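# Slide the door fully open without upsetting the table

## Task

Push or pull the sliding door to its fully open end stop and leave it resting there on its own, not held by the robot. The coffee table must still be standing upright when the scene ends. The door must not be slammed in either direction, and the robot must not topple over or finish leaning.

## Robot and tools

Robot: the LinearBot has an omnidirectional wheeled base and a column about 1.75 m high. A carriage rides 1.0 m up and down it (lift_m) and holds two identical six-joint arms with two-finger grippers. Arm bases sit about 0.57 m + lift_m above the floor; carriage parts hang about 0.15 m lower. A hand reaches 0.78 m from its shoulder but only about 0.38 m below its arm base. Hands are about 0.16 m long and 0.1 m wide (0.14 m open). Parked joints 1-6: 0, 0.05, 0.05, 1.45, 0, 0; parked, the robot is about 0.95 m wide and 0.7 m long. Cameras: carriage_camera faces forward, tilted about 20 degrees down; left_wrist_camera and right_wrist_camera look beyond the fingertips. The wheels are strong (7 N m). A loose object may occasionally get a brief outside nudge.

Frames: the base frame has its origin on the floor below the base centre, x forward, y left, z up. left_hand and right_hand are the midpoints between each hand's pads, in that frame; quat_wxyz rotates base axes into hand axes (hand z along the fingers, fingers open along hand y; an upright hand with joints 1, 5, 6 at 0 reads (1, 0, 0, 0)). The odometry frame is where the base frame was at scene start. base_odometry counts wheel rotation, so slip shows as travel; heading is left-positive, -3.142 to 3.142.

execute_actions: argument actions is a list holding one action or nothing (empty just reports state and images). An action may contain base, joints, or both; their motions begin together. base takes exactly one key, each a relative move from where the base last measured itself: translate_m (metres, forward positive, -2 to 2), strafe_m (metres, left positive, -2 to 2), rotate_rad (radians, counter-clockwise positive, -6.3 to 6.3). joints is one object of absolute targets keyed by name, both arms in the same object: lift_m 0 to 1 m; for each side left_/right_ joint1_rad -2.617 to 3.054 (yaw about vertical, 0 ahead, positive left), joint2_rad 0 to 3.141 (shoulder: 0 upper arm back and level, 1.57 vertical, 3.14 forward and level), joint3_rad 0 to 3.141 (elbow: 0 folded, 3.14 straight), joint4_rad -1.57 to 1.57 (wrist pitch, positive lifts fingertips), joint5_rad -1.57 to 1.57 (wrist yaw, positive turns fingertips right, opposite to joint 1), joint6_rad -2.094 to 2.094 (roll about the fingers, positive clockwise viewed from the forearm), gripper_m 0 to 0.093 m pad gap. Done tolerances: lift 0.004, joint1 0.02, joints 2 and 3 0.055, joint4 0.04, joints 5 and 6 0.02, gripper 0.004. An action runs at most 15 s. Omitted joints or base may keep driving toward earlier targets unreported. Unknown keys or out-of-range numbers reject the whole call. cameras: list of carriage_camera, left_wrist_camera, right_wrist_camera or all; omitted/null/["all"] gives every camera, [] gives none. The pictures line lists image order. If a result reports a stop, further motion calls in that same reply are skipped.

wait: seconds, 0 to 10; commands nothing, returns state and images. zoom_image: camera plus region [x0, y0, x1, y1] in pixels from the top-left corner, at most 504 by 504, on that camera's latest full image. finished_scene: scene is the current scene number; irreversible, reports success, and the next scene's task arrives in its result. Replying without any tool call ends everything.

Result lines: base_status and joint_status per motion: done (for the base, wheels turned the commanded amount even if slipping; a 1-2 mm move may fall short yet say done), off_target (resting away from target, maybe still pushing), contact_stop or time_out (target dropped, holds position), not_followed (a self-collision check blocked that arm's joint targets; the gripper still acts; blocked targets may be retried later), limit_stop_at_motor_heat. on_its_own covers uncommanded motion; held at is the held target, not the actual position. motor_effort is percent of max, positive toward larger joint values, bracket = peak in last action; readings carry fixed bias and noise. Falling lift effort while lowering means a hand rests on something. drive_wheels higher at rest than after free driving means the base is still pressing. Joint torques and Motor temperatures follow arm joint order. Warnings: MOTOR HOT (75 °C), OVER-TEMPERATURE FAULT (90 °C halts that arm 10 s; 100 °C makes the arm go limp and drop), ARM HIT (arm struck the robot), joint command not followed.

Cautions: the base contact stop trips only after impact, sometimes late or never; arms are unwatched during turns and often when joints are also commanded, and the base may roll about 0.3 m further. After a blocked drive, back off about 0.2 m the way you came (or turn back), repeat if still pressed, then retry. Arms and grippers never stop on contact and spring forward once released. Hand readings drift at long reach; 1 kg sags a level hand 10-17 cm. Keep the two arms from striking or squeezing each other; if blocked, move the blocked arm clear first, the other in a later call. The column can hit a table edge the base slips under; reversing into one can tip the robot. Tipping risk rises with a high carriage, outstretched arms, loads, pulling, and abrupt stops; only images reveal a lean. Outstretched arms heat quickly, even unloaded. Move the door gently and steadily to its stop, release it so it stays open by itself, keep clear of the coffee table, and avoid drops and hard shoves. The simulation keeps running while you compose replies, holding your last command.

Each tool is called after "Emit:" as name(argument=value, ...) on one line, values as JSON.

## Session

Emit:
execute_actions(actions=[])

Scene clock: 0.00 s.
Joint torques (N m, as the arm reports them, + toward a larger angle): no reading
Motor temperatures (°C, as the motors report them): left_arm=[27 30 30 34 28 30] | right_arm=[29 27 29 27 27 29]
base_odometry: x=+0.000 y=+0.000 heading=+0.000 (m, m, rad; odometry frame)
base_status: not commanded
joint_positions: lift_m=+0.298 left_joint1_rad=+0.018 left_joint2_rad=+0.047 left_joint3_rad=+0.042 left_joint4_rad=+1.488 left_joint5_rad=+0.035 left_joint6_rad=-0.004 left_gripper_m=+0.094 right_joint1_rad=-0.018 right_joint2_rad=+0.056 right_joint3_rad=+0.060 right_joint4_rad=+1.453 right_joint5_rad=+0.041 right_joint6_rad=-0.005 right_gripper_m=+0.094
joint_status: not commanded
motor_effort: lift_m=+22 drive_wheels=+2 (%)
left_hand: x=+0.3005 y=+0.3229 z=+1.3262 quat_wxyz=(+0.999, +0.017, +0.044, +0.006) (m; base frame)
right_hand: x=+0.3059 y=-0.3362 z=+1.3303 quat_wxyz=(+0.998, +0.021, +0.056, -0.013) (m; base frame)
pictures: carriage_camera, left_wrist_camera, right_wrist_camera
Images, in order (width x height): carriage_camera 504x504, left_wrist_camera 504x504, right_wrist_camera 504x504.

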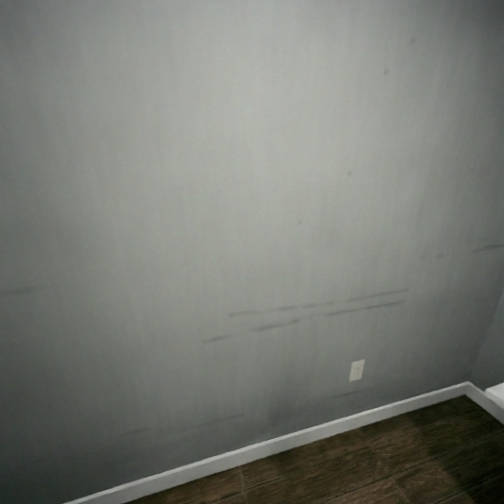

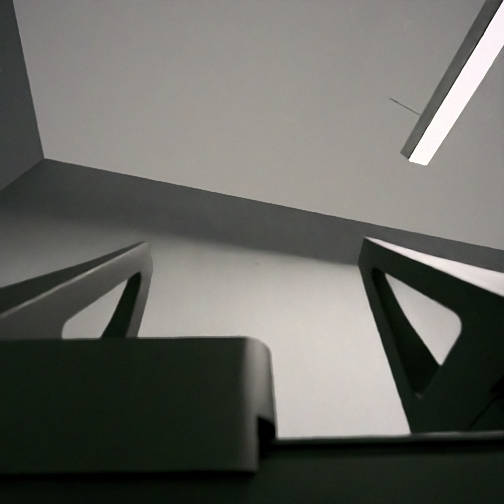

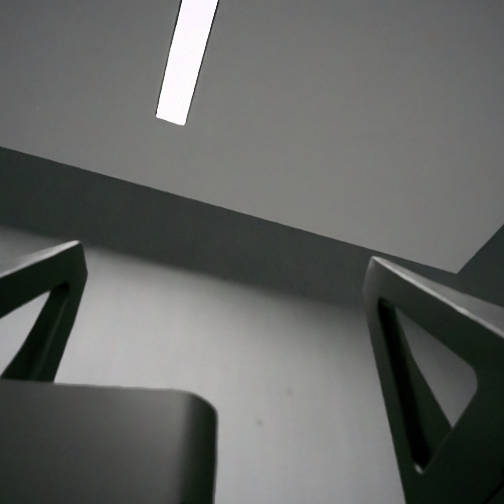

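Emit:
execute_actions(actions=[{"base":{"rotate_rad":-1.3},"joints":{"lift_m":0.1}}], cameras=["carriage_camera"])

Emit:
execute_actions(actions=[{"base":{"rotate_rad":-1.5}}], cameras=["carriage_camera"])

Emit:
execute_actions(actions=[{"base":{"rotate_rad":-1.5}}], cameras=["carriage_camera"])

Scene clock: 5.43 s.
Joint torques (N m, as the arm reports them, + toward a larger angle): left_arm=[ 0.    3.68  5.55 -0.24  0.07 -0.02] | right_arm=[-0.25  3.78  5.83 -0.1  -0.1   0.  ]
Motor temperatures (°C, as the motors report them): left_arm=[27 31 30 34 27 30] | right_arm=[29 27 30 27 27 29]
base_odometry: x=+0.000 y=+0.000 heading=-1.300 (m, m, rad; odometry frame)
base_status: done
joint_positions: lift_m=+0.100 left_joint1_rad=+0.018 left_joint2_rad=+0.047 left_joint3_rad=+0.042 left_joint4_rad=+1.488 left_joint5_rad=+0.035 left_joint6_rad=-0.004 left_gripper_m=+0.094 right_joint1_rad=-0.018 right_joint2_rad=+0.056 right_joint3_rad=+0.060 right_joint4_rad=+1.452 right_joint5_rad=+0.041 right_joint6_rad=-0.005 right_gripper_m=+0.094
joint_status: all done
motor_effort: lift_m=+20(19) drive_wheels=+8(17) (%)
left_hand: x=+0.3005 y=+0.3229 z=+1.1285 quat_wxyz=(+0.999, +0.017, +0.044, +0.006) (m; base frame)
right_hand: x=+0.3063 y=-0.3362 z=+1.1326 quat_wxyz=(+0.998, +0.021, +0.057, -0.013) (m; base frame)
pictures: carriage_camera
Images, in order (width x height): carriage_camera 504x504.

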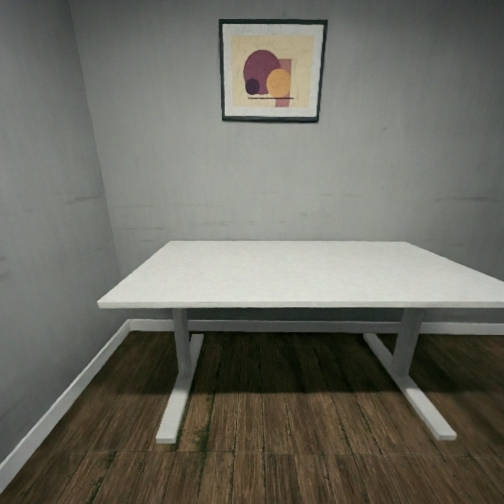

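Scene clock: 8.47 s.
Joint torques (N m, as the arm reports them, + toward a larger angle): left_arm=[-0.08  3.64  5.51 -0.19  0.05 -0.01] | right_arm=[-0.2   3.72  5.65 -0.13 -0.11  0.01]
Motor temperatures (°C, as the motors report them): left_arm=[27 31 30 34 27 30] | right_arm=[29 28 30 27 27 29]
base_odometry: x=+0.000 y=+0.000 heading=-2.799 (m, m, rad; odometry frame)
base_status: done
joint_positions: lift_m=+0.100 left_joint1_rad=+0.018 left_joint2_rad=+0.047 left_joint3_rad=+0.042 left_joint4_rad=+1.488 left_joint5_rad=+0.035 left_joint6_rad=-0.004 left_gripper_m=+0.094 right_joint1_rad=-0.018 right_joint2_rad=+0.056 right_joint3_rad=+0.060 right_joint4_rad=+1.452 right_joint5_rad=+0.041 right_joint6_rad=-0.005 right_gripper_m=+0.094
joint_status: not commanded
motor_effort: lift_m=+20(20) drive_wheels=+8(16) (%)
left_hand: x=+0.3005 y=+0.3229 z=+1.1285 quat_wxyz=(+0.999, +0.017, +0.044, +0.006) (m; base frame)
right_hand: x=+0.3063 y=-0.3362 z=+1.1326 quat_wxyz=(+0.998, +0.021, +0.057, -0.013) (m; base frame)
pictures: carriage_camera
Images, in order (width x height): carriage_camera 504x504.

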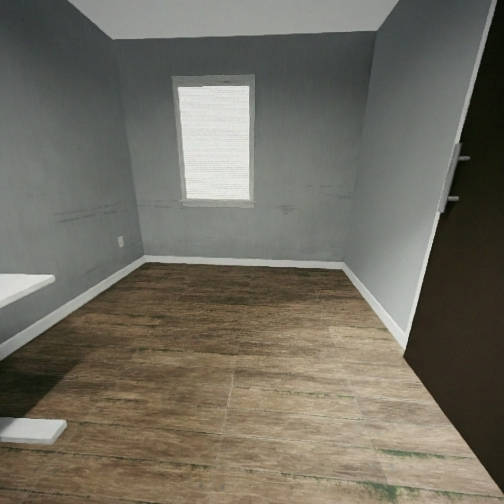

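Scene clock: 11.50 s.
Joint torques (N m, as the arm reports them, + toward a larger angle): left_arm=[-0.14  3.85  5.4  -0.27  0.02  0.01] | right_arm=[-0.23  3.64  5.84 -0.12 -0.11 -0.01]
Motor temperatures (°C, as the motors report them): left_arm=[27 31 30 34 27 30] | right_arm=[29 28 31 27 27 29]
base_odometry: x=+0.000 y=+0.000 heading=+1.985 (m, m, rad; odometry frame)
base_status: done
joint_positions: lift_m=+0.100 left_joint1_rad=+0.018 left_joint2_rad=+0.047 left_joint3_rad=+0.042 left_joint4_rad=+1.488 left_joint5_rad=+0.035 left_joint6_rad=-0.004 left_gripper_m=+0.094 right_joint1_rad=-0.018 right_joint2_rad=+0.056 right_joint3_rad=+0.060 right_joint4_rad=+1.452 right_joint5_rad=+0.041 right_joint6_rad=-0.005 right_gripper_m=+0.094
joint_status: not commanded
motor_effort: lift_m=+20(20) drive_wheels=+8(16) (%)
left_hand: x=+0.3005 y=+0.3229 z=+1.1285 quat_wxyz=(+0.999, +0.017, +0.044, +0.006) (m; base frame)
right_hand: x=+0.3063 y=-0.3362 z=+1.1326 quat_wxyz=(+0.998, +0.021, +0.057, -0.013) (m; base frame)
pictures: carriage_camera
Images, in order (width x height): carriage_camera 504x504.

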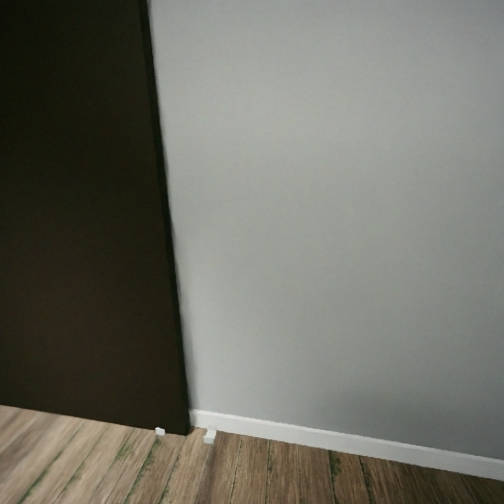

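Emit:
execute_actions(actions=[{"base":{"rotate_rad":-0.14},"joints":{"left_joint2_rad":1.2,"left_joint3_rad":1.2,"left_joint4_rad":0,"left_joint5_rad":0,"left_joint1_rad":0,"left_gripper_m":0.0}}], cameras=["carriage_camera"])

Emit:
execute_actions(actions=[{"base":{"strafe_m":0.6}}], cameras=["carriage_camera","left_wrist_camera"])

Scene clock: 16.77 s.
Joint torques (N m, as the arm reports them, + toward a larger angle): left_arm=[-0.81 -2.92  8.85  2.41  0.06  0.02] | right_arm=[-0.23  3.72  5.79 -0.13 -0.1   0.  ]
Motor temperatures (°C, as the motors report them): left_arm=[27 31 31 34 27 30] | right_arm=[29 28 31 27 27 29]
base_odometry: x=+0.000 y=+0.000 heading=+1.845 (m, m, rad; odometry frame)
base_status: done
joint_positions: lift_m=+0.100 left_joint1_rad=+0.009 left_joint2_rad=+1.190 left_joint3_rad=+1.181 left_joint4_rad=+0.015 left_joint5_rad=+0.002 left_joint6_rad=-0.004 left_gripper_m=+0.000 right_joint1_rad=-0.018 right_joint2_rad=+0.056 right_joint3_rad=+0.060 right_joint4_rad=+1.452 right_joint5_rad=+0.041 right_joint6_rad=-0.005 right_gripper_m=+0.094
joint_status: all done
motor_effort: lift_m=+20(20) drive_wheels=+10(16) (%)
left_hand: x=+0.6905 y=+0.3318 z=+1.1171 quat_wxyz=(+0.709, -0.004, +0.705, +0.001) (m; base frame)
right_hand: x=+0.3063 y=-0.3362 z=+1.1326 quat_wxyz=(+0.998, +0.021, +0.057, -0.013) (m; base frame)
pictures: carriage_camera
Images, in order (width x height): carriage_camera 504x504.

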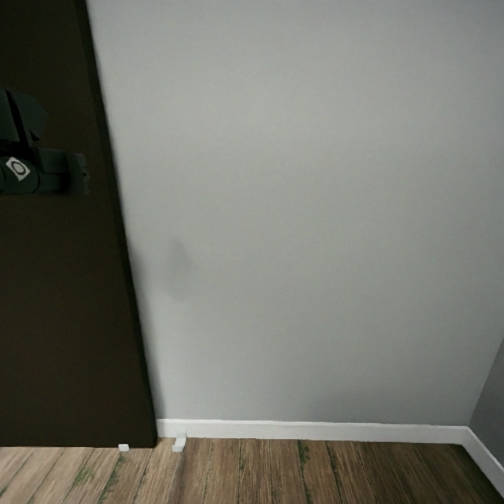

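Scene clock: 20.17 s.
Joint torques (N m, as the arm reports them, + toward a larger angle): left_arm=[-0.91 -3.16  8.89  2.47  0.09  0.  ] | right_arm=[-0.17  3.71  5.75 -0.1  -0.09  0.  ]
Motor temperatures (°C, as the motors report them): left_arm=[27 31 31 35 27 30] | right_arm=[29 28 31 27 27 29]
base_odometry: x=-0.578 y=-0.162 heading=+1.844 (m, m, rad; odometry frame)
base_status: done
joint_positions: lift_m=+0.100 left_joint1_rad=+0.009 left_joint2_rad=+1.190 left_joint3_rad=+1.181 left_joint4_rad=+0.014 left_joint5_rad=+0.001 left_joint6_rad=-0.004 left_gripper_m=+0.000 right_joint1_rad=-0.018 right_joint2_rad=+0.056 right_joint3_rad=+0.060 right_joint4_rad=+1.452 right_joint5_rad=+0.041 right_joint6_rad=-0.005 right_gripper_m=+0.094
joint_status: not commanded
motor_effort: lift_m=+20(20) drive_wheels=-9(19) (%)
left_hand: x=+0.6905 y=+0.3319 z=+1.1167 quat_wxyz=(+0.709, -0.004, +0.705, +0.001) (m; base frame)
right_hand: x=+0.3063 y=-0.3362 z=+1.1326 quat_wxyz=(+0.998, +0.021, +0.057, -0.013) (m; base frame)
pictures: carriage_camera, left_wrist_camera
Images, in order (width x height): carriage_camera 504x504, left_wrist_camera 504x504.

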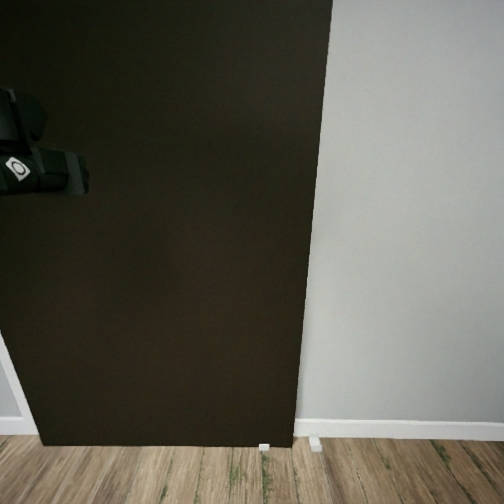

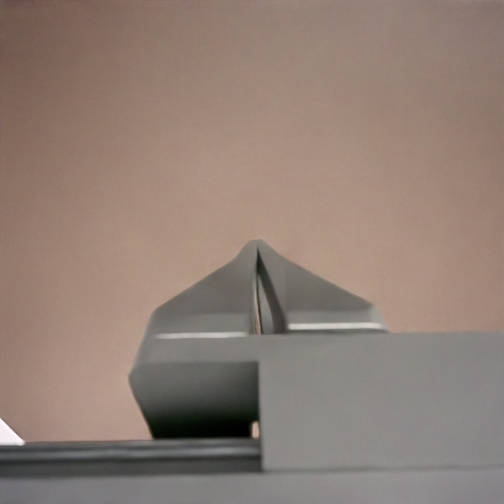

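Emit:
execute_actions(actions=[{"base":{"strafe_m":0.63}}], cameras=["carriage_camera","left_wrist_camera"])

Scene clock: 25.67 s.
Joint torques (N m, as the arm reports them, + toward a larger angle): left_arm=[-0.54 -3.03  8.86  2.45  0.03  0.04] | right_arm=[-0.22  3.72  5.84 -0.12 -0.12 -0.02]
Motor temperatures (°C, as the motors report them): left_arm=[27 31 32 36 27 30] | right_arm=[29 28 32 27 27 29]
base_odometry: x=-1.185 y=-0.331 heading=+1.843 (m, m, rad; odometry frame)
base_status: done
joint_positions: lift_m=+0.100 left_joint1_rad=+0.006 left_joint2_rad=+1.190 left_joint3_rad=+1.181 left_joint4_rad=+0.013 left_joint5_rad=+0.001 left_joint6_rad=-0.004 left_gripper_m=+0.000 right_joint1_rad=-0.018 right_joint2_rad=+0.056 right_joint3_rad=+0.060 right_joint4_rad=+1.452 right_joint5_rad=+0.041 right_joint6_rad=-0.005 right_gripper_m=+0.094
joint_status: not commanded
motor_effort: lift_m=+20(20) drive_wheels=-8(19) (%)
left_hand: x=+0.6905 y=+0.3310 z=+1.1165 quat_wxyz=(+0.708, -0.003, +0.706, +0.001) (m; base frame)
right_hand: x=+0.3061 y=-0.3362 z=+1.1326 quat_wxyz=(+0.998, +0.021, +0.057, -0.013) (m; base frame)
pictures: carriage_camera, left_wrist_camera
Images, in order (width x height): carriage_camera 504x504, left_wrist_camera 504x504.

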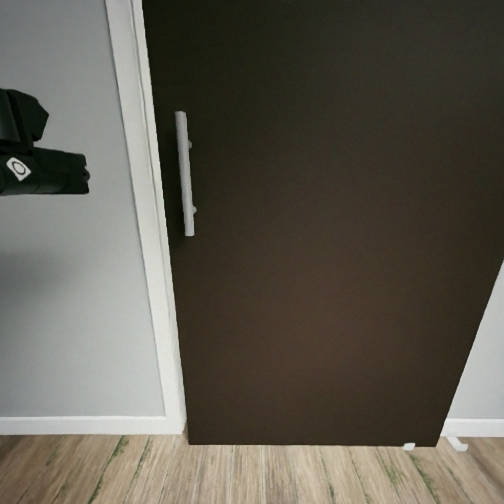

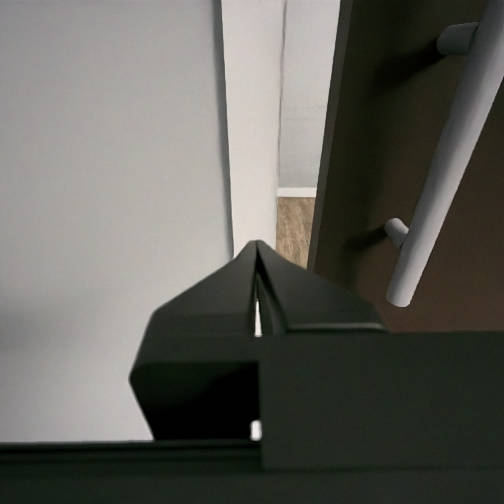

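Emit:
execute_actions(actions=[{"base":{"translate_m":0.18}}], cameras=[])

Emit:
execute_actions(actions=[{"base":{"strafe_m":-0.3},"joints":{"left_joint1_rad":-0.03}}])

Scene clock: 29.50 s.
Joint torques (N m, as the arm reports them, + toward a larger angle): left_arm=[-0.53 -3.02  9.11  2.45  0.05  0.03] | right_arm=[-0.25  3.72  5.82 -0.15 -0.11  0.  ]
Motor temperatures (°C, as the motors report them): left_arm=[27 31 33 36 27 30] | right_arm=[29 28 32 27 27 29]
base_odometry: x=-1.234 y=-0.157 heading=+1.843 (m, m, rad; odometry frame)
base_status: done
joint_positions: lift_m=+0.100 left_joint1_rad=+0.006 left_joint2_rad=+1.190 left_joint3_rad=+1.181 left_joint4_rad=+0.012 left_joint5_rad=+0.001 left_joint6_rad=-0.004 left_gripper_m=+0.000 right_joint1_rad=-0.018 right_joint2_rad=+0.056 right_joint3_rad=+0.060 right_joint4_rad=+1.454 right_joint5_rad=+0.041 right_joint6_rad=-0.005 right_gripper_m=+0.094
joint_status: not commanded
motor_effort: lift_m=+20(20) drive_wheels=-7(13) (%)
left_hand: x=+0.6905 y=+0.3309 z=+1.1163 quat_wxyz=(+0.708, -0.003, +0.706, +0.000) (m; base frame)
right_hand: x=+0.3057 y=-0.3362 z=+1.1326 quat_wxyz=(+0.998, +0.021, +0.056, -0.013) (m; base frame)
pictures: none
No camera images: the call's "cameras" was empty. Leave "cameras" out to get every camera's image.

Scene clock: 32.30 s.
Joint torques (N m, as the arm reports them, + toward a larger angle): left_arm=[-1.05 -2.23  8.57  2.71  0.15  0.02] | right_arm=[-0.23  3.7   5.74 -0.14 -0.09  0.  ]
Motor temperatures (°C, as the motors report them): left_arm=[27 31 33 37 28 30] | right_arm=[29 28 32 27 27 29]
base_odometry: x=-0.945 y=-0.076 heading=+1.844 (m, m, rad; odometry frame)
base_status: done
joint_positions: lift_m=+0.100 left_joint1_rad=-0.020 left_joint2_rad=+1.180 left_joint3_rad=+1.186 left_joint4_rad=-0.007 left_joint5_rad=-0.007 left_joint6_rad=-0.002 left_gripper_m=+0.000 right_joint1_rad=-0.018 right_joint2_rad=+0.056 right_joint3_rad=+0.060 right_joint4_rad=+1.453 right_joint5_rad=+0.041 right_joint6_rad=-0.005 right_gripper_m=+0.094
joint_status: all done
motor_effort: lift_m=+20(20) drive_wheels=-2(13) (%)
left_hand: x=+0.6869 y=+0.3214 z=+1.1181 quat_wxyz=(+0.707, +0.004, +0.707, -0.006) (m; base frame)
right_hand: x=+0.3060 y=-0.3362 z=+1.1326 quat_wxyz=(+0.998, +0.021, +0.057, -0.013) (m; base frame)
pictures: carriage_camera, left_wrist_camera, right_wrist_camera
Images, in order (width x height): carriage_camera 504x504, left_wrist_camera 504x504, right_wrist_camera 504x504.

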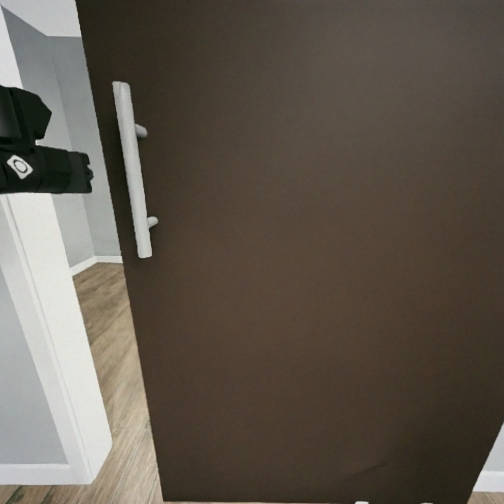

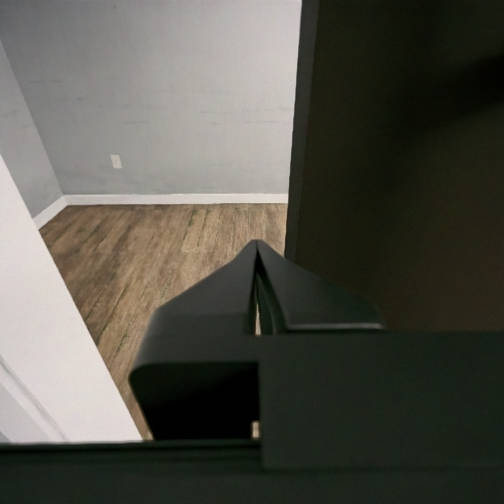

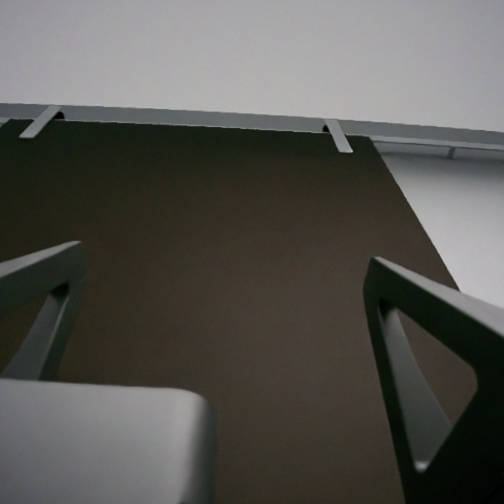

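Emit:
execute_actions(actions=[{"base":{"strafe_m":-0.35},"joints":{"left_joint1_rad":-0.03}}], cameras=["right_wrist_camera","carriage_camera"])

Emit:
execute_actions(actions=[{"base":{"strafe_m":-0.2},"joints":{"left_joint1_rad":-0.03}}], cameras=["right_wrist_camera","carriage_camera"])

Scene clock: 37.40 s.
Joint torques (N m, as the arm reports them, + toward a larger angle): left_arm=[-0.83 -1.78  8.28  2.74  0.17  0.  ] | right_arm=[-0.16  3.65  5.73 -0.11 -0.13  0.01]
Motor temperatures (°C, as the motors report them): left_arm=[27 31 34 38 28 30] | right_arm=[29 29 32 27 27 29]
base_odometry: x=-0.705 y=-0.008 heading=+1.844 (m, m, rad; odometry frame)
base_status: strafe_m contact_stop (by the wheels' count: -0.249 of -0.350)
joint_positions: lift_m=+0.100 left_joint1_rad=-0.020 left_joint2_rad=+1.176 left_joint3_rad=+1.189 left_joint4_rad=-0.009 left_joint5_rad=-0.007 left_joint6_rad=-0.003 left_gripper_m=+0.000 right_joint1_rad=-0.018 right_joint2_rad=+0.056 right_joint3_rad=+0.061 right_joint4_rad=+1.452 right_joint5_rad=+0.043 right_joint6_rad=-0.005 right_gripper_m=+0.094
joint_status: all done
motor_effort: lift_m=+20(20) drive_wheels=+1(26) (%)
left_hand: x=+0.6857 y=+0.3215 z=+1.1203 quat_wxyz=(+0.708, +0.004, +0.706, -0.006) (m; base frame)
right_hand: x=+0.3061 y=-0.3365 z=+1.1327 quat_wxyz=(+0.998, +0.022, +0.057, -0.013) (m; base frame)
pictures: carriage_camera, right_wrist_camera
Images, in order (width x height): carriage_camera 504x504, right_wrist_camera 504x504.

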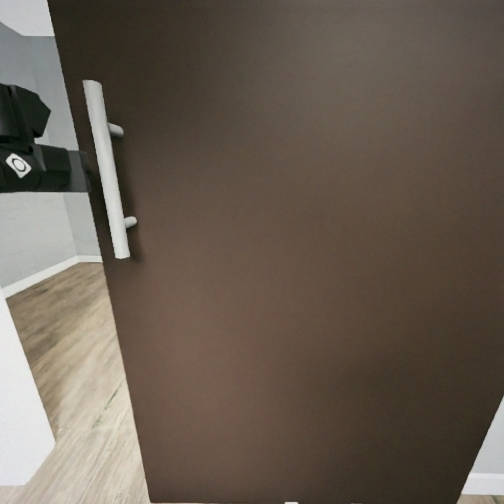

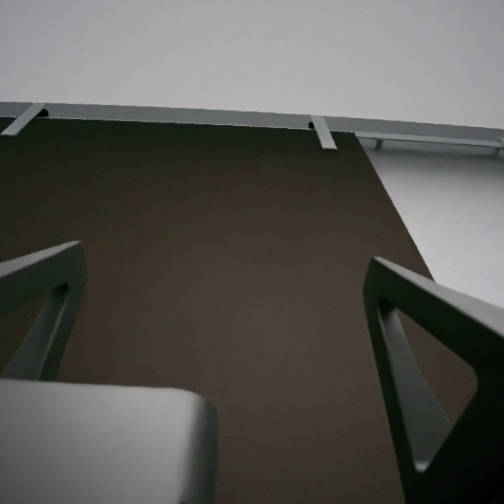

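not run: a stop came earlier in this reply.

Emit:
execute_actions(actions=[{"base":{"strafe_m":-0.25},"joints":{"left_joint1_rad":-0.03}}], cameras=["right_wrist_camera","carriage_camera"])

Scene clock: 41.13 s.
Joint torques (N m, as the arm reports them, + toward a larger angle): left_arm=[-1.04 -1.91  8.33  2.73  0.13  0.02] | right_arm=[-0.25  3.66  5.76 -0.13 -0.11 -0.01]
Motor temperatures (°C, as the motors report them): left_arm=[27 31 34 38 28 30] | right_arm=[29 29 32 27 27 29]
base_odometry: x=-0.602 y=+0.021 heading=+1.845 (m, m, rad; odometry frame)
base_status: strafe_m contact_stop (by the wheels' count: -0.107 of -0.250)
joint_positions: lift_m=+0.100 left_joint1_rad=-0.019 left_joint2_rad=+1.176 left_joint3_rad=+1.189 left_joint4_rad=-0.007 left_joint5_rad=-0.007 left_joint6_rad=-0.002 left_gripper_m=+0.000 right_joint1_rad=-0.018 right_joint2_rad=+0.056 right_joint3_rad=+0.061 right_joint4_rad=+1.453 right_joint5_rad=+0.044 right_joint6_rad=-0.005 right_gripper_m=+0.094
joint_status: all done
motor_effort: lift_m=+20(20) drive_wheels=+1(14) (%)
left_hand: x=+0.6857 y=+0.3220 z=+1.1206 quat_wxyz=(+0.709, +0.004, +0.705, -0.005) (m; base frame)
right_hand: x=+0.3059 y=-0.3366 z=+1.1328 quat_wxyz=(+0.998, +0.022, +0.056, -0.013) (m; base frame)
pictures: carriage_camera, right_wrist_camera
Images, in order (width x height): carriage_camera 504x504, right_wrist_camera 504x504.

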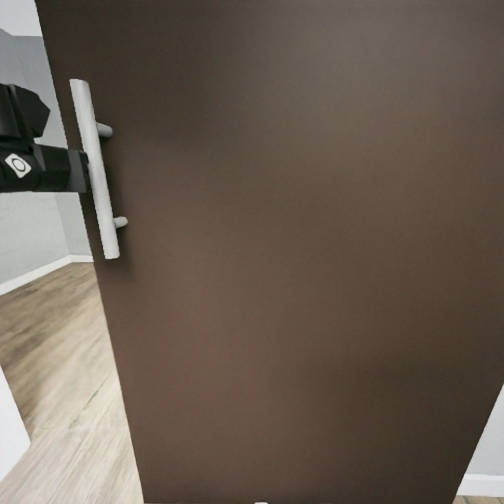

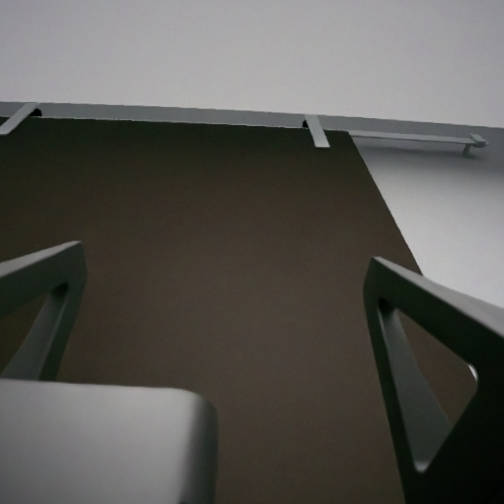

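Emit:
execute_actions(actions=[{"base":{"strafe_m":0.08},"joints":{"left_joint1_rad":-0.02}}])

Scene clock: 48.30 s.
Joint torques (N m, as the arm reports them, + toward a larger angle): left_arm=[-0.04 -1.87  8.49  2.74  0.12  0.01] | right_arm=[-0.26  3.76  5.72 -0.14 -0.13 -0.01]
Motor temperatures (°C, as the motors report them): left_arm=[27 31 35 39 28 30] | right_arm=[29 29 33 27 27 29]
base_odometry: x=-0.679 y=-0.001 heading=+1.845 (m, m, rad; odometry frame)
base_status: done
joint_positions: lift_m=+0.100 left_joint1_rad=-0.019 left_joint2_rad=+1.176 left_joint3_rad=+1.189 left_joint4_rad=-0.006 left_joint5_rad=-0.004 left_joint6_rad=-0.002 left_gripper_m=+0.000 right_joint1_rad=-0.018 right_joint2_rad=+0.056 right_joint3_rad=+0.061 right_joint4_rad=+1.453 right_joint5_rad=+0.043 right_joint6_rad=-0.005 right_gripper_m=+0.094
joint_status: all done
motor_effort: lift_m=+20(20) drive_wheels=+9(11) (%)
left_hand: x=+0.6857 y=+0.3213 z=+1.1209 quat_wxyz=(+0.709, +0.005, +0.705, -0.006) (m; base frame)
right_hand: x=+0.3059 y=-0.3366 z=+1.1328 quat_wxyz=(+0.998, +0.022, +0.056, -0.013) (m; base frame)
pictures: carriage_camera, left_wrist_camera, right_wrist_camera
Images, in order (width x height): carriage_camera 504x504, left_wrist_camera 504x504, right_wrist_camera 504x504.

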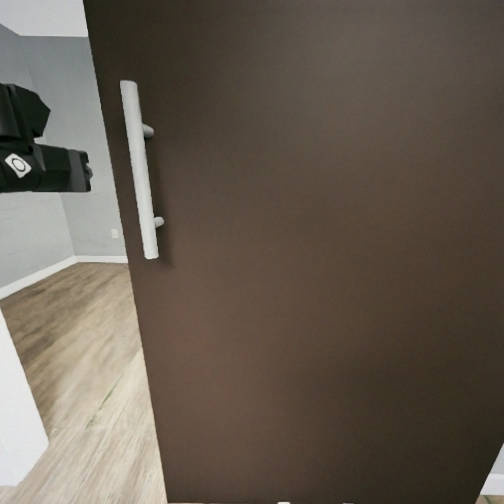

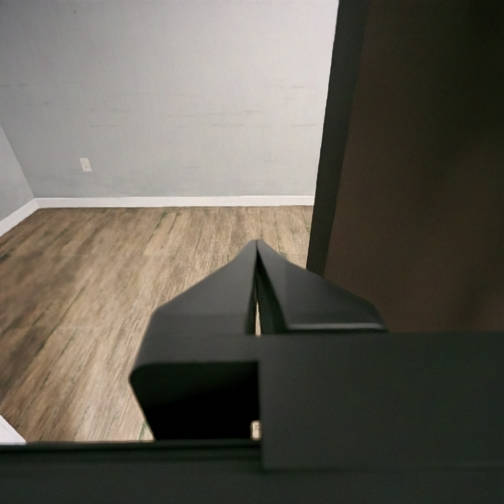

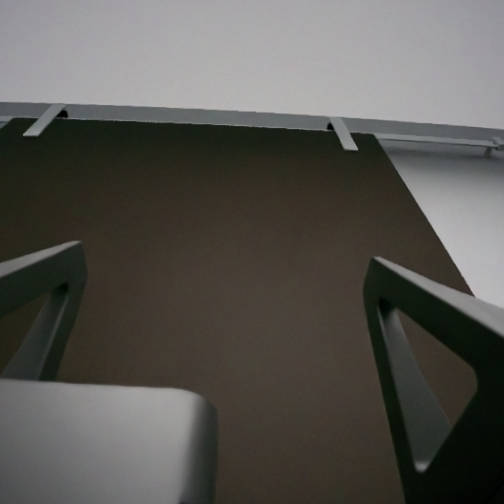

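Emit:
execute_actions(actions=[{"base":{"translate_m":0.04}}], cameras=[])

Emit:
execute_actions(actions=[{"base":{"strafe_m":-0.3},"joints":{"left_joint1_rad":-0.05}}])

Scene clock: 51.30 s.
Joint torques (N m, as the arm reports them, + toward a larger angle): left_arm=[-0.21 -2.52  8.35  2.6   0.14 -0.02] | right_arm=[-0.26  3.73  5.77 -0.12 -0.14 -0.02]
Motor temperatures (°C, as the motors report them): left_arm=[27 31 35 39 28 30] | right_arm=[29 29 33 27 27 29]
base_odometry: x=-0.689 y=+0.038 heading=+1.844 (m, m, rad; odometry frame)
base_status: done
joint_positions: lift_m=+0.100 left_joint1_rad=-0.019 left_joint2_rad=+1.184 left_joint3_rad=+1.189 left_joint4_rad=-0.001 left_joint5_rad=-0.004 left_joint6_rad=-0.002 left_gripper_m=+0.000 right_joint1_rad=-0.018 right_joint2_rad=+0.056 right_joint3_rad=+0.061 right_joint4_rad=+1.453 right_joint5_rad=+0.043 right_joint6_rad=-0.005 right_gripper_m=+0.094
joint_status: not commanded
motor_effort: lift_m=+20(20) drive_wheels=-8(14) (%)
left_hand: x=+0.6882 y=+0.3213 z=+1.1191 quat_wxyz=(+0.708, +0.005, +0.706, -0.006) (m; base frame)
right_hand: x=+0.3058 y=-0.3366 z=+1.1328 quat_wxyz=(+0.998, +0.022, +0.056, -0.013) (m; base frame)
pictures: none
No camera images: the call's "cameras" was empty. Leave "cameras" out to get every camera's image.

Scene clock: 53.80 s.
Joint torques (N m, as the arm reports them, + toward a larger angle): left_arm=[-0.42 -2.16  8.26  2.7   0.13 -0.06] | right_arm=[-0.25  3.75  5.69 -0.12 -0.13 -0.01]
Motor temperatures (°C, as the motors report them): left_arm=[28 31 35 40 28 30] | right_arm=[29 29 33 27 27 29]
base_odometry: x=-0.400 y=+0.119 heading=+1.844 (m, m, rad; odometry frame)
base_status: done
joint_positions: lift_m=+0.100 left_joint1_rad=-0.043 left_joint2_rad=+1.180 left_joint3_rad=+1.189 left_joint4_rad=-0.009 left_joint5_rad=-0.007 left_joint6_rad=-0.002 left_gripper_m=+0.000 right_joint1_rad=-0.018 right_joint2_rad=+0.056 right_joint3_rad=+0.061 right_joint4_rad=+1.453 right_joint5_rad=+0.042 right_joint6_rad=-0.005 right_gripper_m=+0.094
joint_status: all done
motor_effort: lift_m=+20(20) drive_wheels=-1(15) (%)
left_hand: x=+0.6868 y=+0.3124 z=+1.1185 quat_wxyz=(+0.707, +0.012, +0.707, -0.013) (m; base frame)
right_hand: x=+0.3057 y=-0.3364 z=+1.1328 quat_wxyz=(+0.998, +0.021, +0.056, -0.013) (m; base frame)
pictures: carriage_camera, left_wrist_camera, right_wrist_camera
Images, in order (width x height): carriage_camera 504x504, left_wrist_camera 504x504, right_wrist_camera 504x504.

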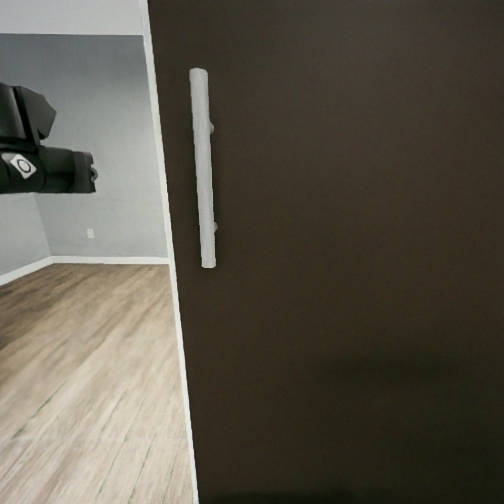

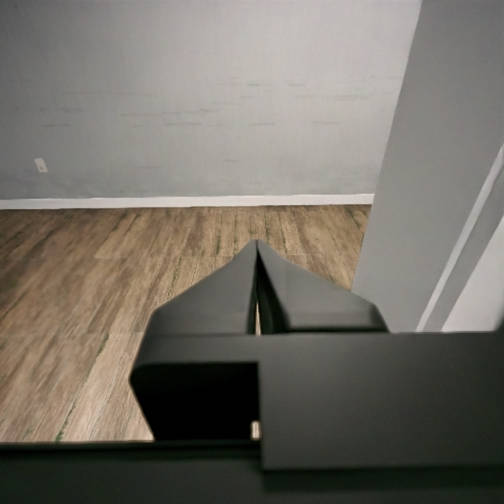

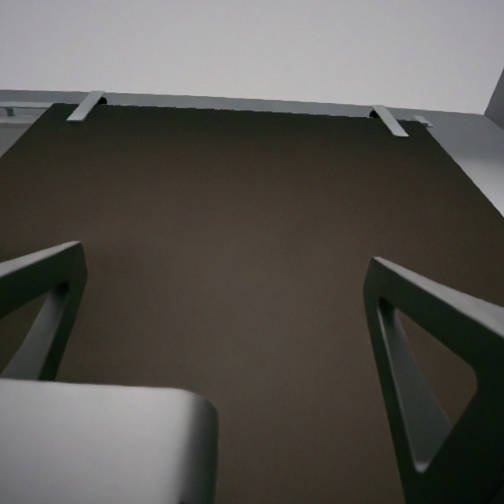

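Emit:
execute_actions(actions=[{"base":{"strafe_m":-0.13},"joints":{"left_joint1_rad":-0.05}}])

Emit:
execute_actions(actions=[{"joints":{"left_joint1_rad":-0.25,"left_joint5_rad":0.1}}])

Scene clock: 57.60 s.
Joint torques (N m, as the arm reports them, + toward a larger angle): left_arm=[-0.72 -2.28  8.4   2.7   0.13  0.01] | right_arm=[-0.23  3.72  5.68 -0.12 -0.12  0.02]
Motor temperatures (°C, as the motors report them): left_arm=[27 31 36 40 28 30] | right_arm=[29 29 33 27 27 29]
base_odometry: x=-0.275 y=+0.154 heading=+1.844 (m, m, rad; odometry frame)
base_status: done
joint_positions: lift_m=+0.100 left_joint1_rad=-0.043 left_joint2_rad=+1.180 left_joint3_rad=+1.189 left_joint4_rad=-0.006 left_joint5_rad=-0.003 left_joint6_rad=-0.002 left_gripper_m=+0.000 right_joint1_rad=-0.018 right_joint2_rad=+0.056 right_joint3_rad=+0.061 right_joint4_rad=+1.453 right_joint5_rad=+0.042 right_joint6_rad=-0.005 right_gripper_m=+0.094
joint_status: all done
motor_effort: lift_m=+20(20) drive_wheels=-1(9) (%)
left_hand: x=+0.6867 y=+0.3117 z=+1.1193 quat_wxyz=(+0.708, +0.013, +0.706, -0.015) (m; base frame)
right_hand: x=+0.3058 y=-0.3364 z=+1.1328 quat_wxyz=(+0.998, +0.021, +0.056, -0.013) (m; base frame)
pictures: carriage_camera, left_wrist_camera, right_wrist_camera
Images, in order (width x height): carriage_camera 504x504, left_wrist_camera 504x504, right_wrist_camera 504x504.

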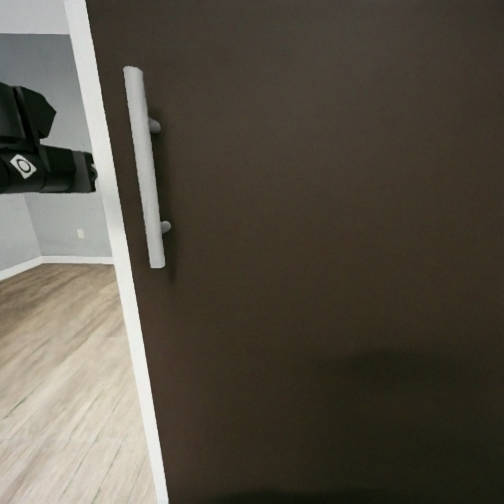

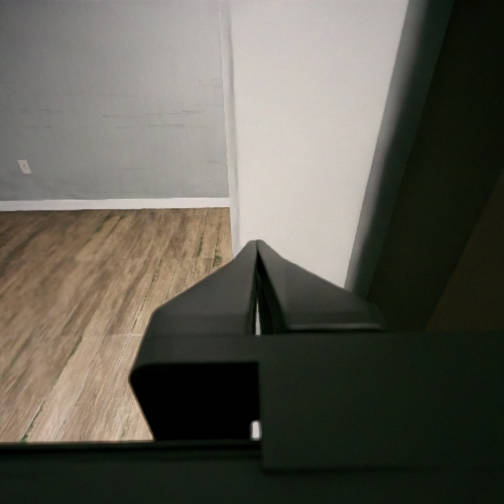

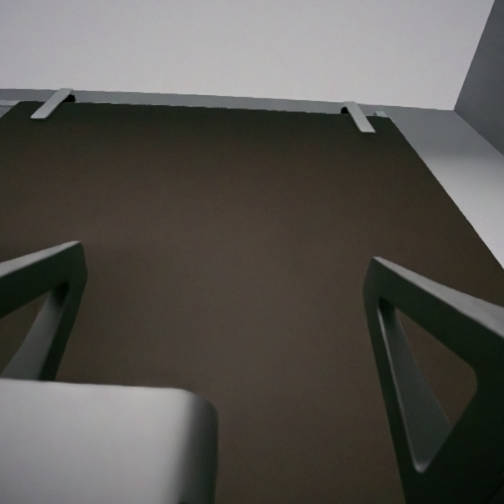

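Scene clock: 59.13 s.
Joint torques (N m, as the arm reports them, + toward a larger angle): left_arm=[-1.91 -2.23  8.26  2.69  0.49  0.  ] | right_arm=[-0.24  3.66  5.79 -0.12 -0.11 -0.01]
Motor temperatures (°C, as the motors report them): left_arm=[28 31 36 40 28 30] | right_arm=[29 29 33 27 27 29]
base_odometry: x=-0.275 y=+0.154 heading=+1.844 (m, m, rad; odometry frame)
base_status: not commanded
joint_positions: lift_m=+0.100 left_joint1_rad=-0.229 left_joint2_rad=+1.180 left_joint3_rad=+1.189 left_joint4_rad=-0.006 left_joint5_rad=+0.059 left_joint6_rad=-0.002 left_gripper_m=+0.000 right_joint1_rad=-0.018 right_joint2_rad=+0.056 right_joint3_rad=+0.061 right_joint4_rad=+1.453 right_joint5_rad=+0.042 right_joint6_rad=-0.005 right_gripper_m=+0.094
joint_status: left_joint1_rad off_target (ended at -0.229, target -0.250); left_joint5_rad off_target (ended at +0.059, target +0.100)
motor_effort: lift_m=+20(20) drive_wheels=+3(4) (%)
left_hand: x=+0.6738 y=+0.2257 z=+1.1193 quat_wxyz=(+0.701, +0.101, +0.699, -0.102) (m; base frame)
right_hand: x=+0.3059 y=-0.3364 z=+1.1328 quat_wxyz=(+0.998, +0.021, +0.056, -0.013) (m; base frame)
pictures: carriage_camera, left_wrist_camera, right_wrist_camera
Images, in order (width x height): carriage_camera 504x504, left_wrist_camera 504x504, right_wrist_camera 504x504.

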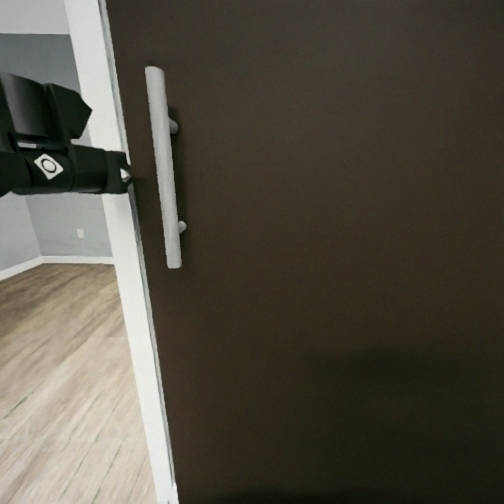

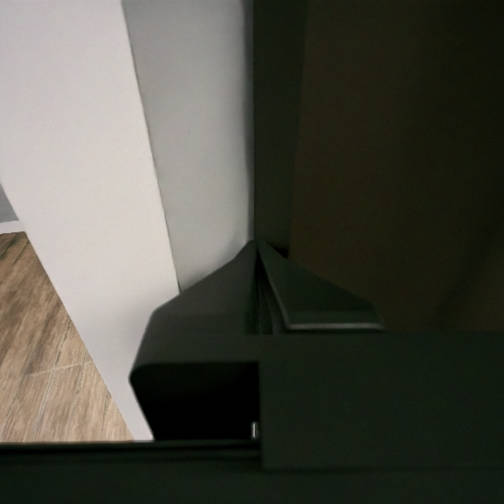

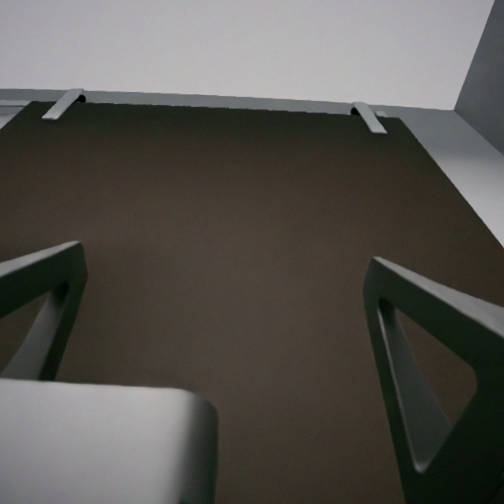

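Emit:
execute_actions(actions=[{"joints":{"left_joint1_rad":-0.36,"left_joint5_rad":0.1}}])

Emit:
execute_actions(actions=[{"joints":{"left_joint1_rad":-0.44,"left_joint5_rad":0.1}}])

Emit:
execute_actions(actions=[{"joints":{"left_joint1_rad":-0.1,"left_joint5_rad":0}}])

Scene clock: 61.83 s.
Joint torques (N m, as the arm reports them, + toward a larger angle): left_arm=[-3.87 -2.28  8.47  2.71  1.4   0.  ] | right_arm=[-0.21  3.73  5.84 -0.14 -0.11 -0.02]
Motor temperatures (°C, as the motors report them): left_arm=[28 31 36 40 28 30] | right_arm=[29 29 33 27 27 29]
base_odometry: x=-0.275 y=+0.154 heading=+1.844 (m, m, rad; odometry frame)
base_status: not commanded
joint_positions: lift_m=+0.100 left_joint1_rad=-0.319 left_joint2_rad=+1.180 left_joint3_rad=+1.189 left_joint4_rad=-0.006 left_joint5_rad=-0.023 left_joint6_rad=-0.002 left_gripper_m=+0.000 right_joint1_rad=-0.018 right_joint2_rad=+0.056 right_joint3_rad=+0.061 right_joint4_rad=+1.453 right_joint5_rad=+0.042 right_joint6_rad=-0.005 right_gripper_m=+0.094
joint_status: left_joint1_rad off_target (ended at -0.319, target -0.360); left_joint5_rad off_target (ended at -0.023, target +0.100)
motor_effort: lift_m=+20(20) drive_wheels=+3(4) (%)
left_hand: x=+0.6676 y=+0.2039 z=+1.1193 quat_wxyz=(+0.700, +0.104, +0.699, -0.105) (m; base frame)
right_hand: x=+0.3059 y=-0.3364 z=+1.1328 quat_wxyz=(+0.998, +0.021, +0.056, -0.013) (m; base frame)
pictures: carriage_camera, left_wrist_camera, right_wrist_camera
Images, in order (width x height): carriage_camera 504x504, left_wrist_camera 504x504, right_wrist_camera 504x504.

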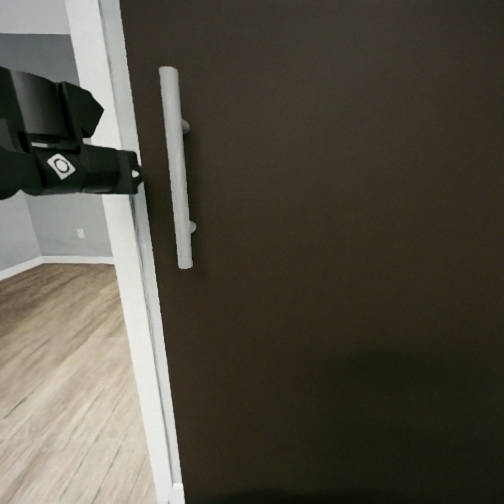

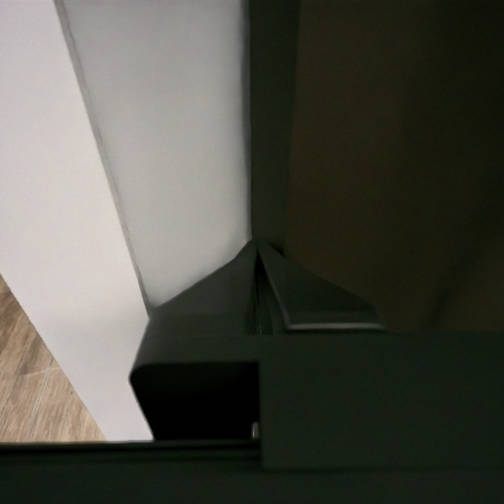

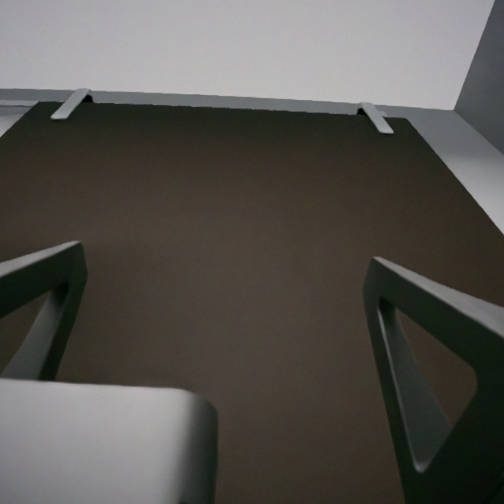

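Scene clock: 62.43 s.
Joint torques (N m, as the arm reports them, + toward a larger angle): left_arm=[-7.28 -2.16  8.13  2.7   2.49  0.  ] | right_arm=[-0.15  3.72  5.83 -0.13 -0.13  0.  ]
Motor temperatures (°C, as the motors report them): left_arm=[28 31 36 40 29 30] | right_arm=[29 29 33 27 27 29]
base_odometry: x=-0.275 y=+0.154 heading=+1.844 (m, m, rad; odometry frame)
base_status: not commanded
joint_positions: lift_m=+0.100 left_joint1_rad=-0.364 left_joint2_rad=+1.180 left_joint3_rad=+1.189 left_joint4_rad=-0.006 left_joint5_rad=-0.115 left_joint6_rad=-0.002 left_gripper_m=+0.000 right_joint1_rad=-0.018 right_joint2_rad=+0.056 right_joint3_rad=+0.061 right_joint4_rad=+1.453 right_joint5_rad=+0.042 right_joint6_rad=-0.005 right_gripper_m=+0.094
joint_status: left_joint1_rad off_target (ended at -0.364, target -0.440); left_joint5_rad off_target (ended at -0.115, target +0.100)
motor_effort: lift_m=+20(20) drive_wheels=+4(4) (%)
left_hand: x=+0.6662 y=+0.2017 z=+1.1193 quat_wxyz=(+0.702, +0.087, +0.701, -0.088) (m; base frame)
right_hand: x=+0.3059 y=-0.3364 z=+1.1328 quat_wxyz=(+0.998, +0.021, +0.056, -0.013) (m; base frame)
pictures: carriage_camera, left_wrist_camera, right_wrist_camera
Images, in order (width x height): carriage_camera 504x504, left_wrist_camera 504x504, right_wrist_camera 504x504.

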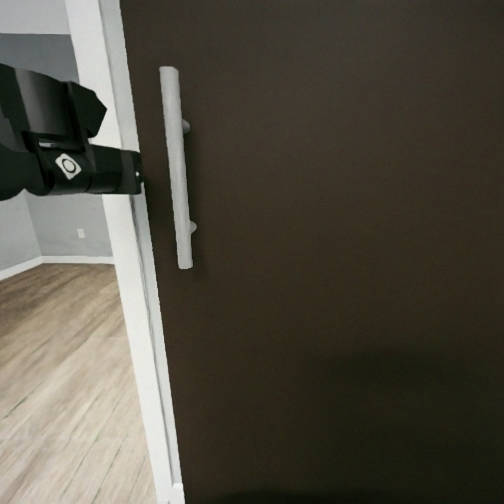

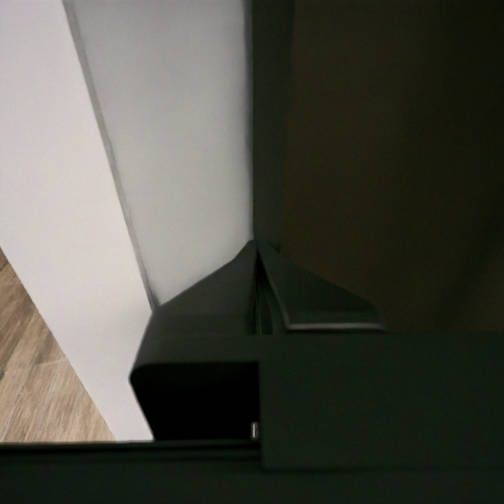

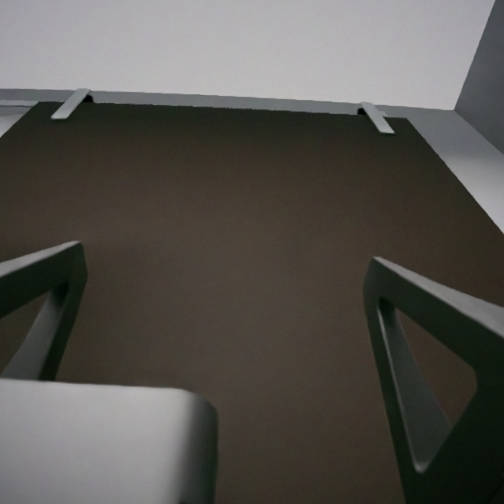

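Scene clock: 63.43 s.
Joint torques (N m, as the arm reports them, + toward a larger angle): left_arm=[ 0.37 -2.35  8.48  2.67  0.13 -0.01] | right_arm=[-0.26  3.63  5.73 -0.15 -0.12  0.01]
Motor temperatures (°C, as the motors report them): left_arm=[28 31 36 40 29 30] | right_arm=[29 29 33 27 27 29]
base_odometry: x=-0.275 y=+0.154 heading=+1.844 (m, m, rad; odometry frame)
base_status: not commanded
joint_positions: lift_m=+0.100 left_joint1_rad=-0.105 left_joint2_rad=+1.180 left_joint3_rad=+1.189 left_joint4_rad=-0.006 left_joint5_rad=-0.007 left_joint6_rad=-0.002 left_gripper_m=+0.000 right_joint1_rad=-0.018 right_joint2_rad=+0.056 right_joint3_rad=+0.061 right_joint4_rad=+1.453 right_joint5_rad=+0.042 right_joint6_rad=-0.005 right_gripper_m=+0.094
joint_status: all done
motor_effort: lift_m=+20(20) drive_wheels=+1(4) (%)
left_hand: x=+0.6849 y=+0.2866 z=+1.1193 quat_wxyz=(+0.707, +0.034, +0.705, -0.036) (m; base frame)
right_hand: x=+0.3059 y=-0.3364 z=+1.1328 quat_wxyz=(+0.998, +0.021, +0.056, -0.013) (m; base frame)
pictures: carriage_camera, left_wrist_camera, right_wrist_camera
Images, in order (width x height): carriage_camera 504x504, left_wrist_camera 504x504, right_wrist_camera 504x504.

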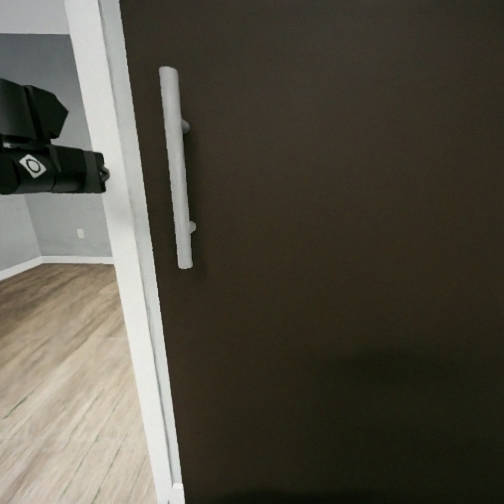

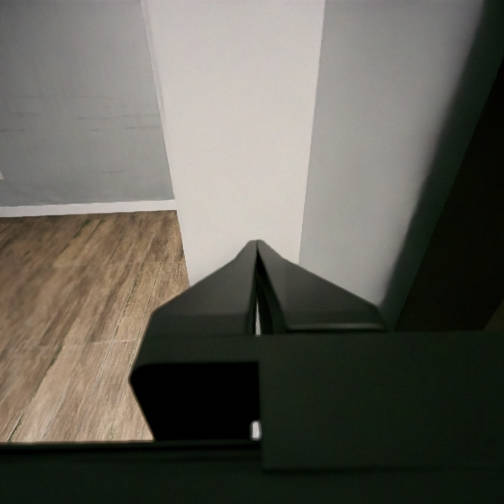

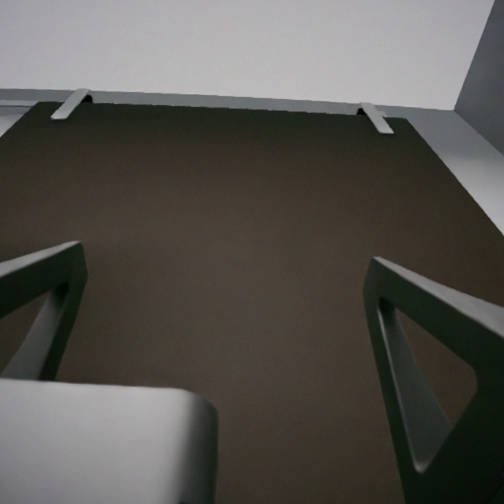

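Emit:
finished_scene(scene=2)

The scene is finished: the task was done.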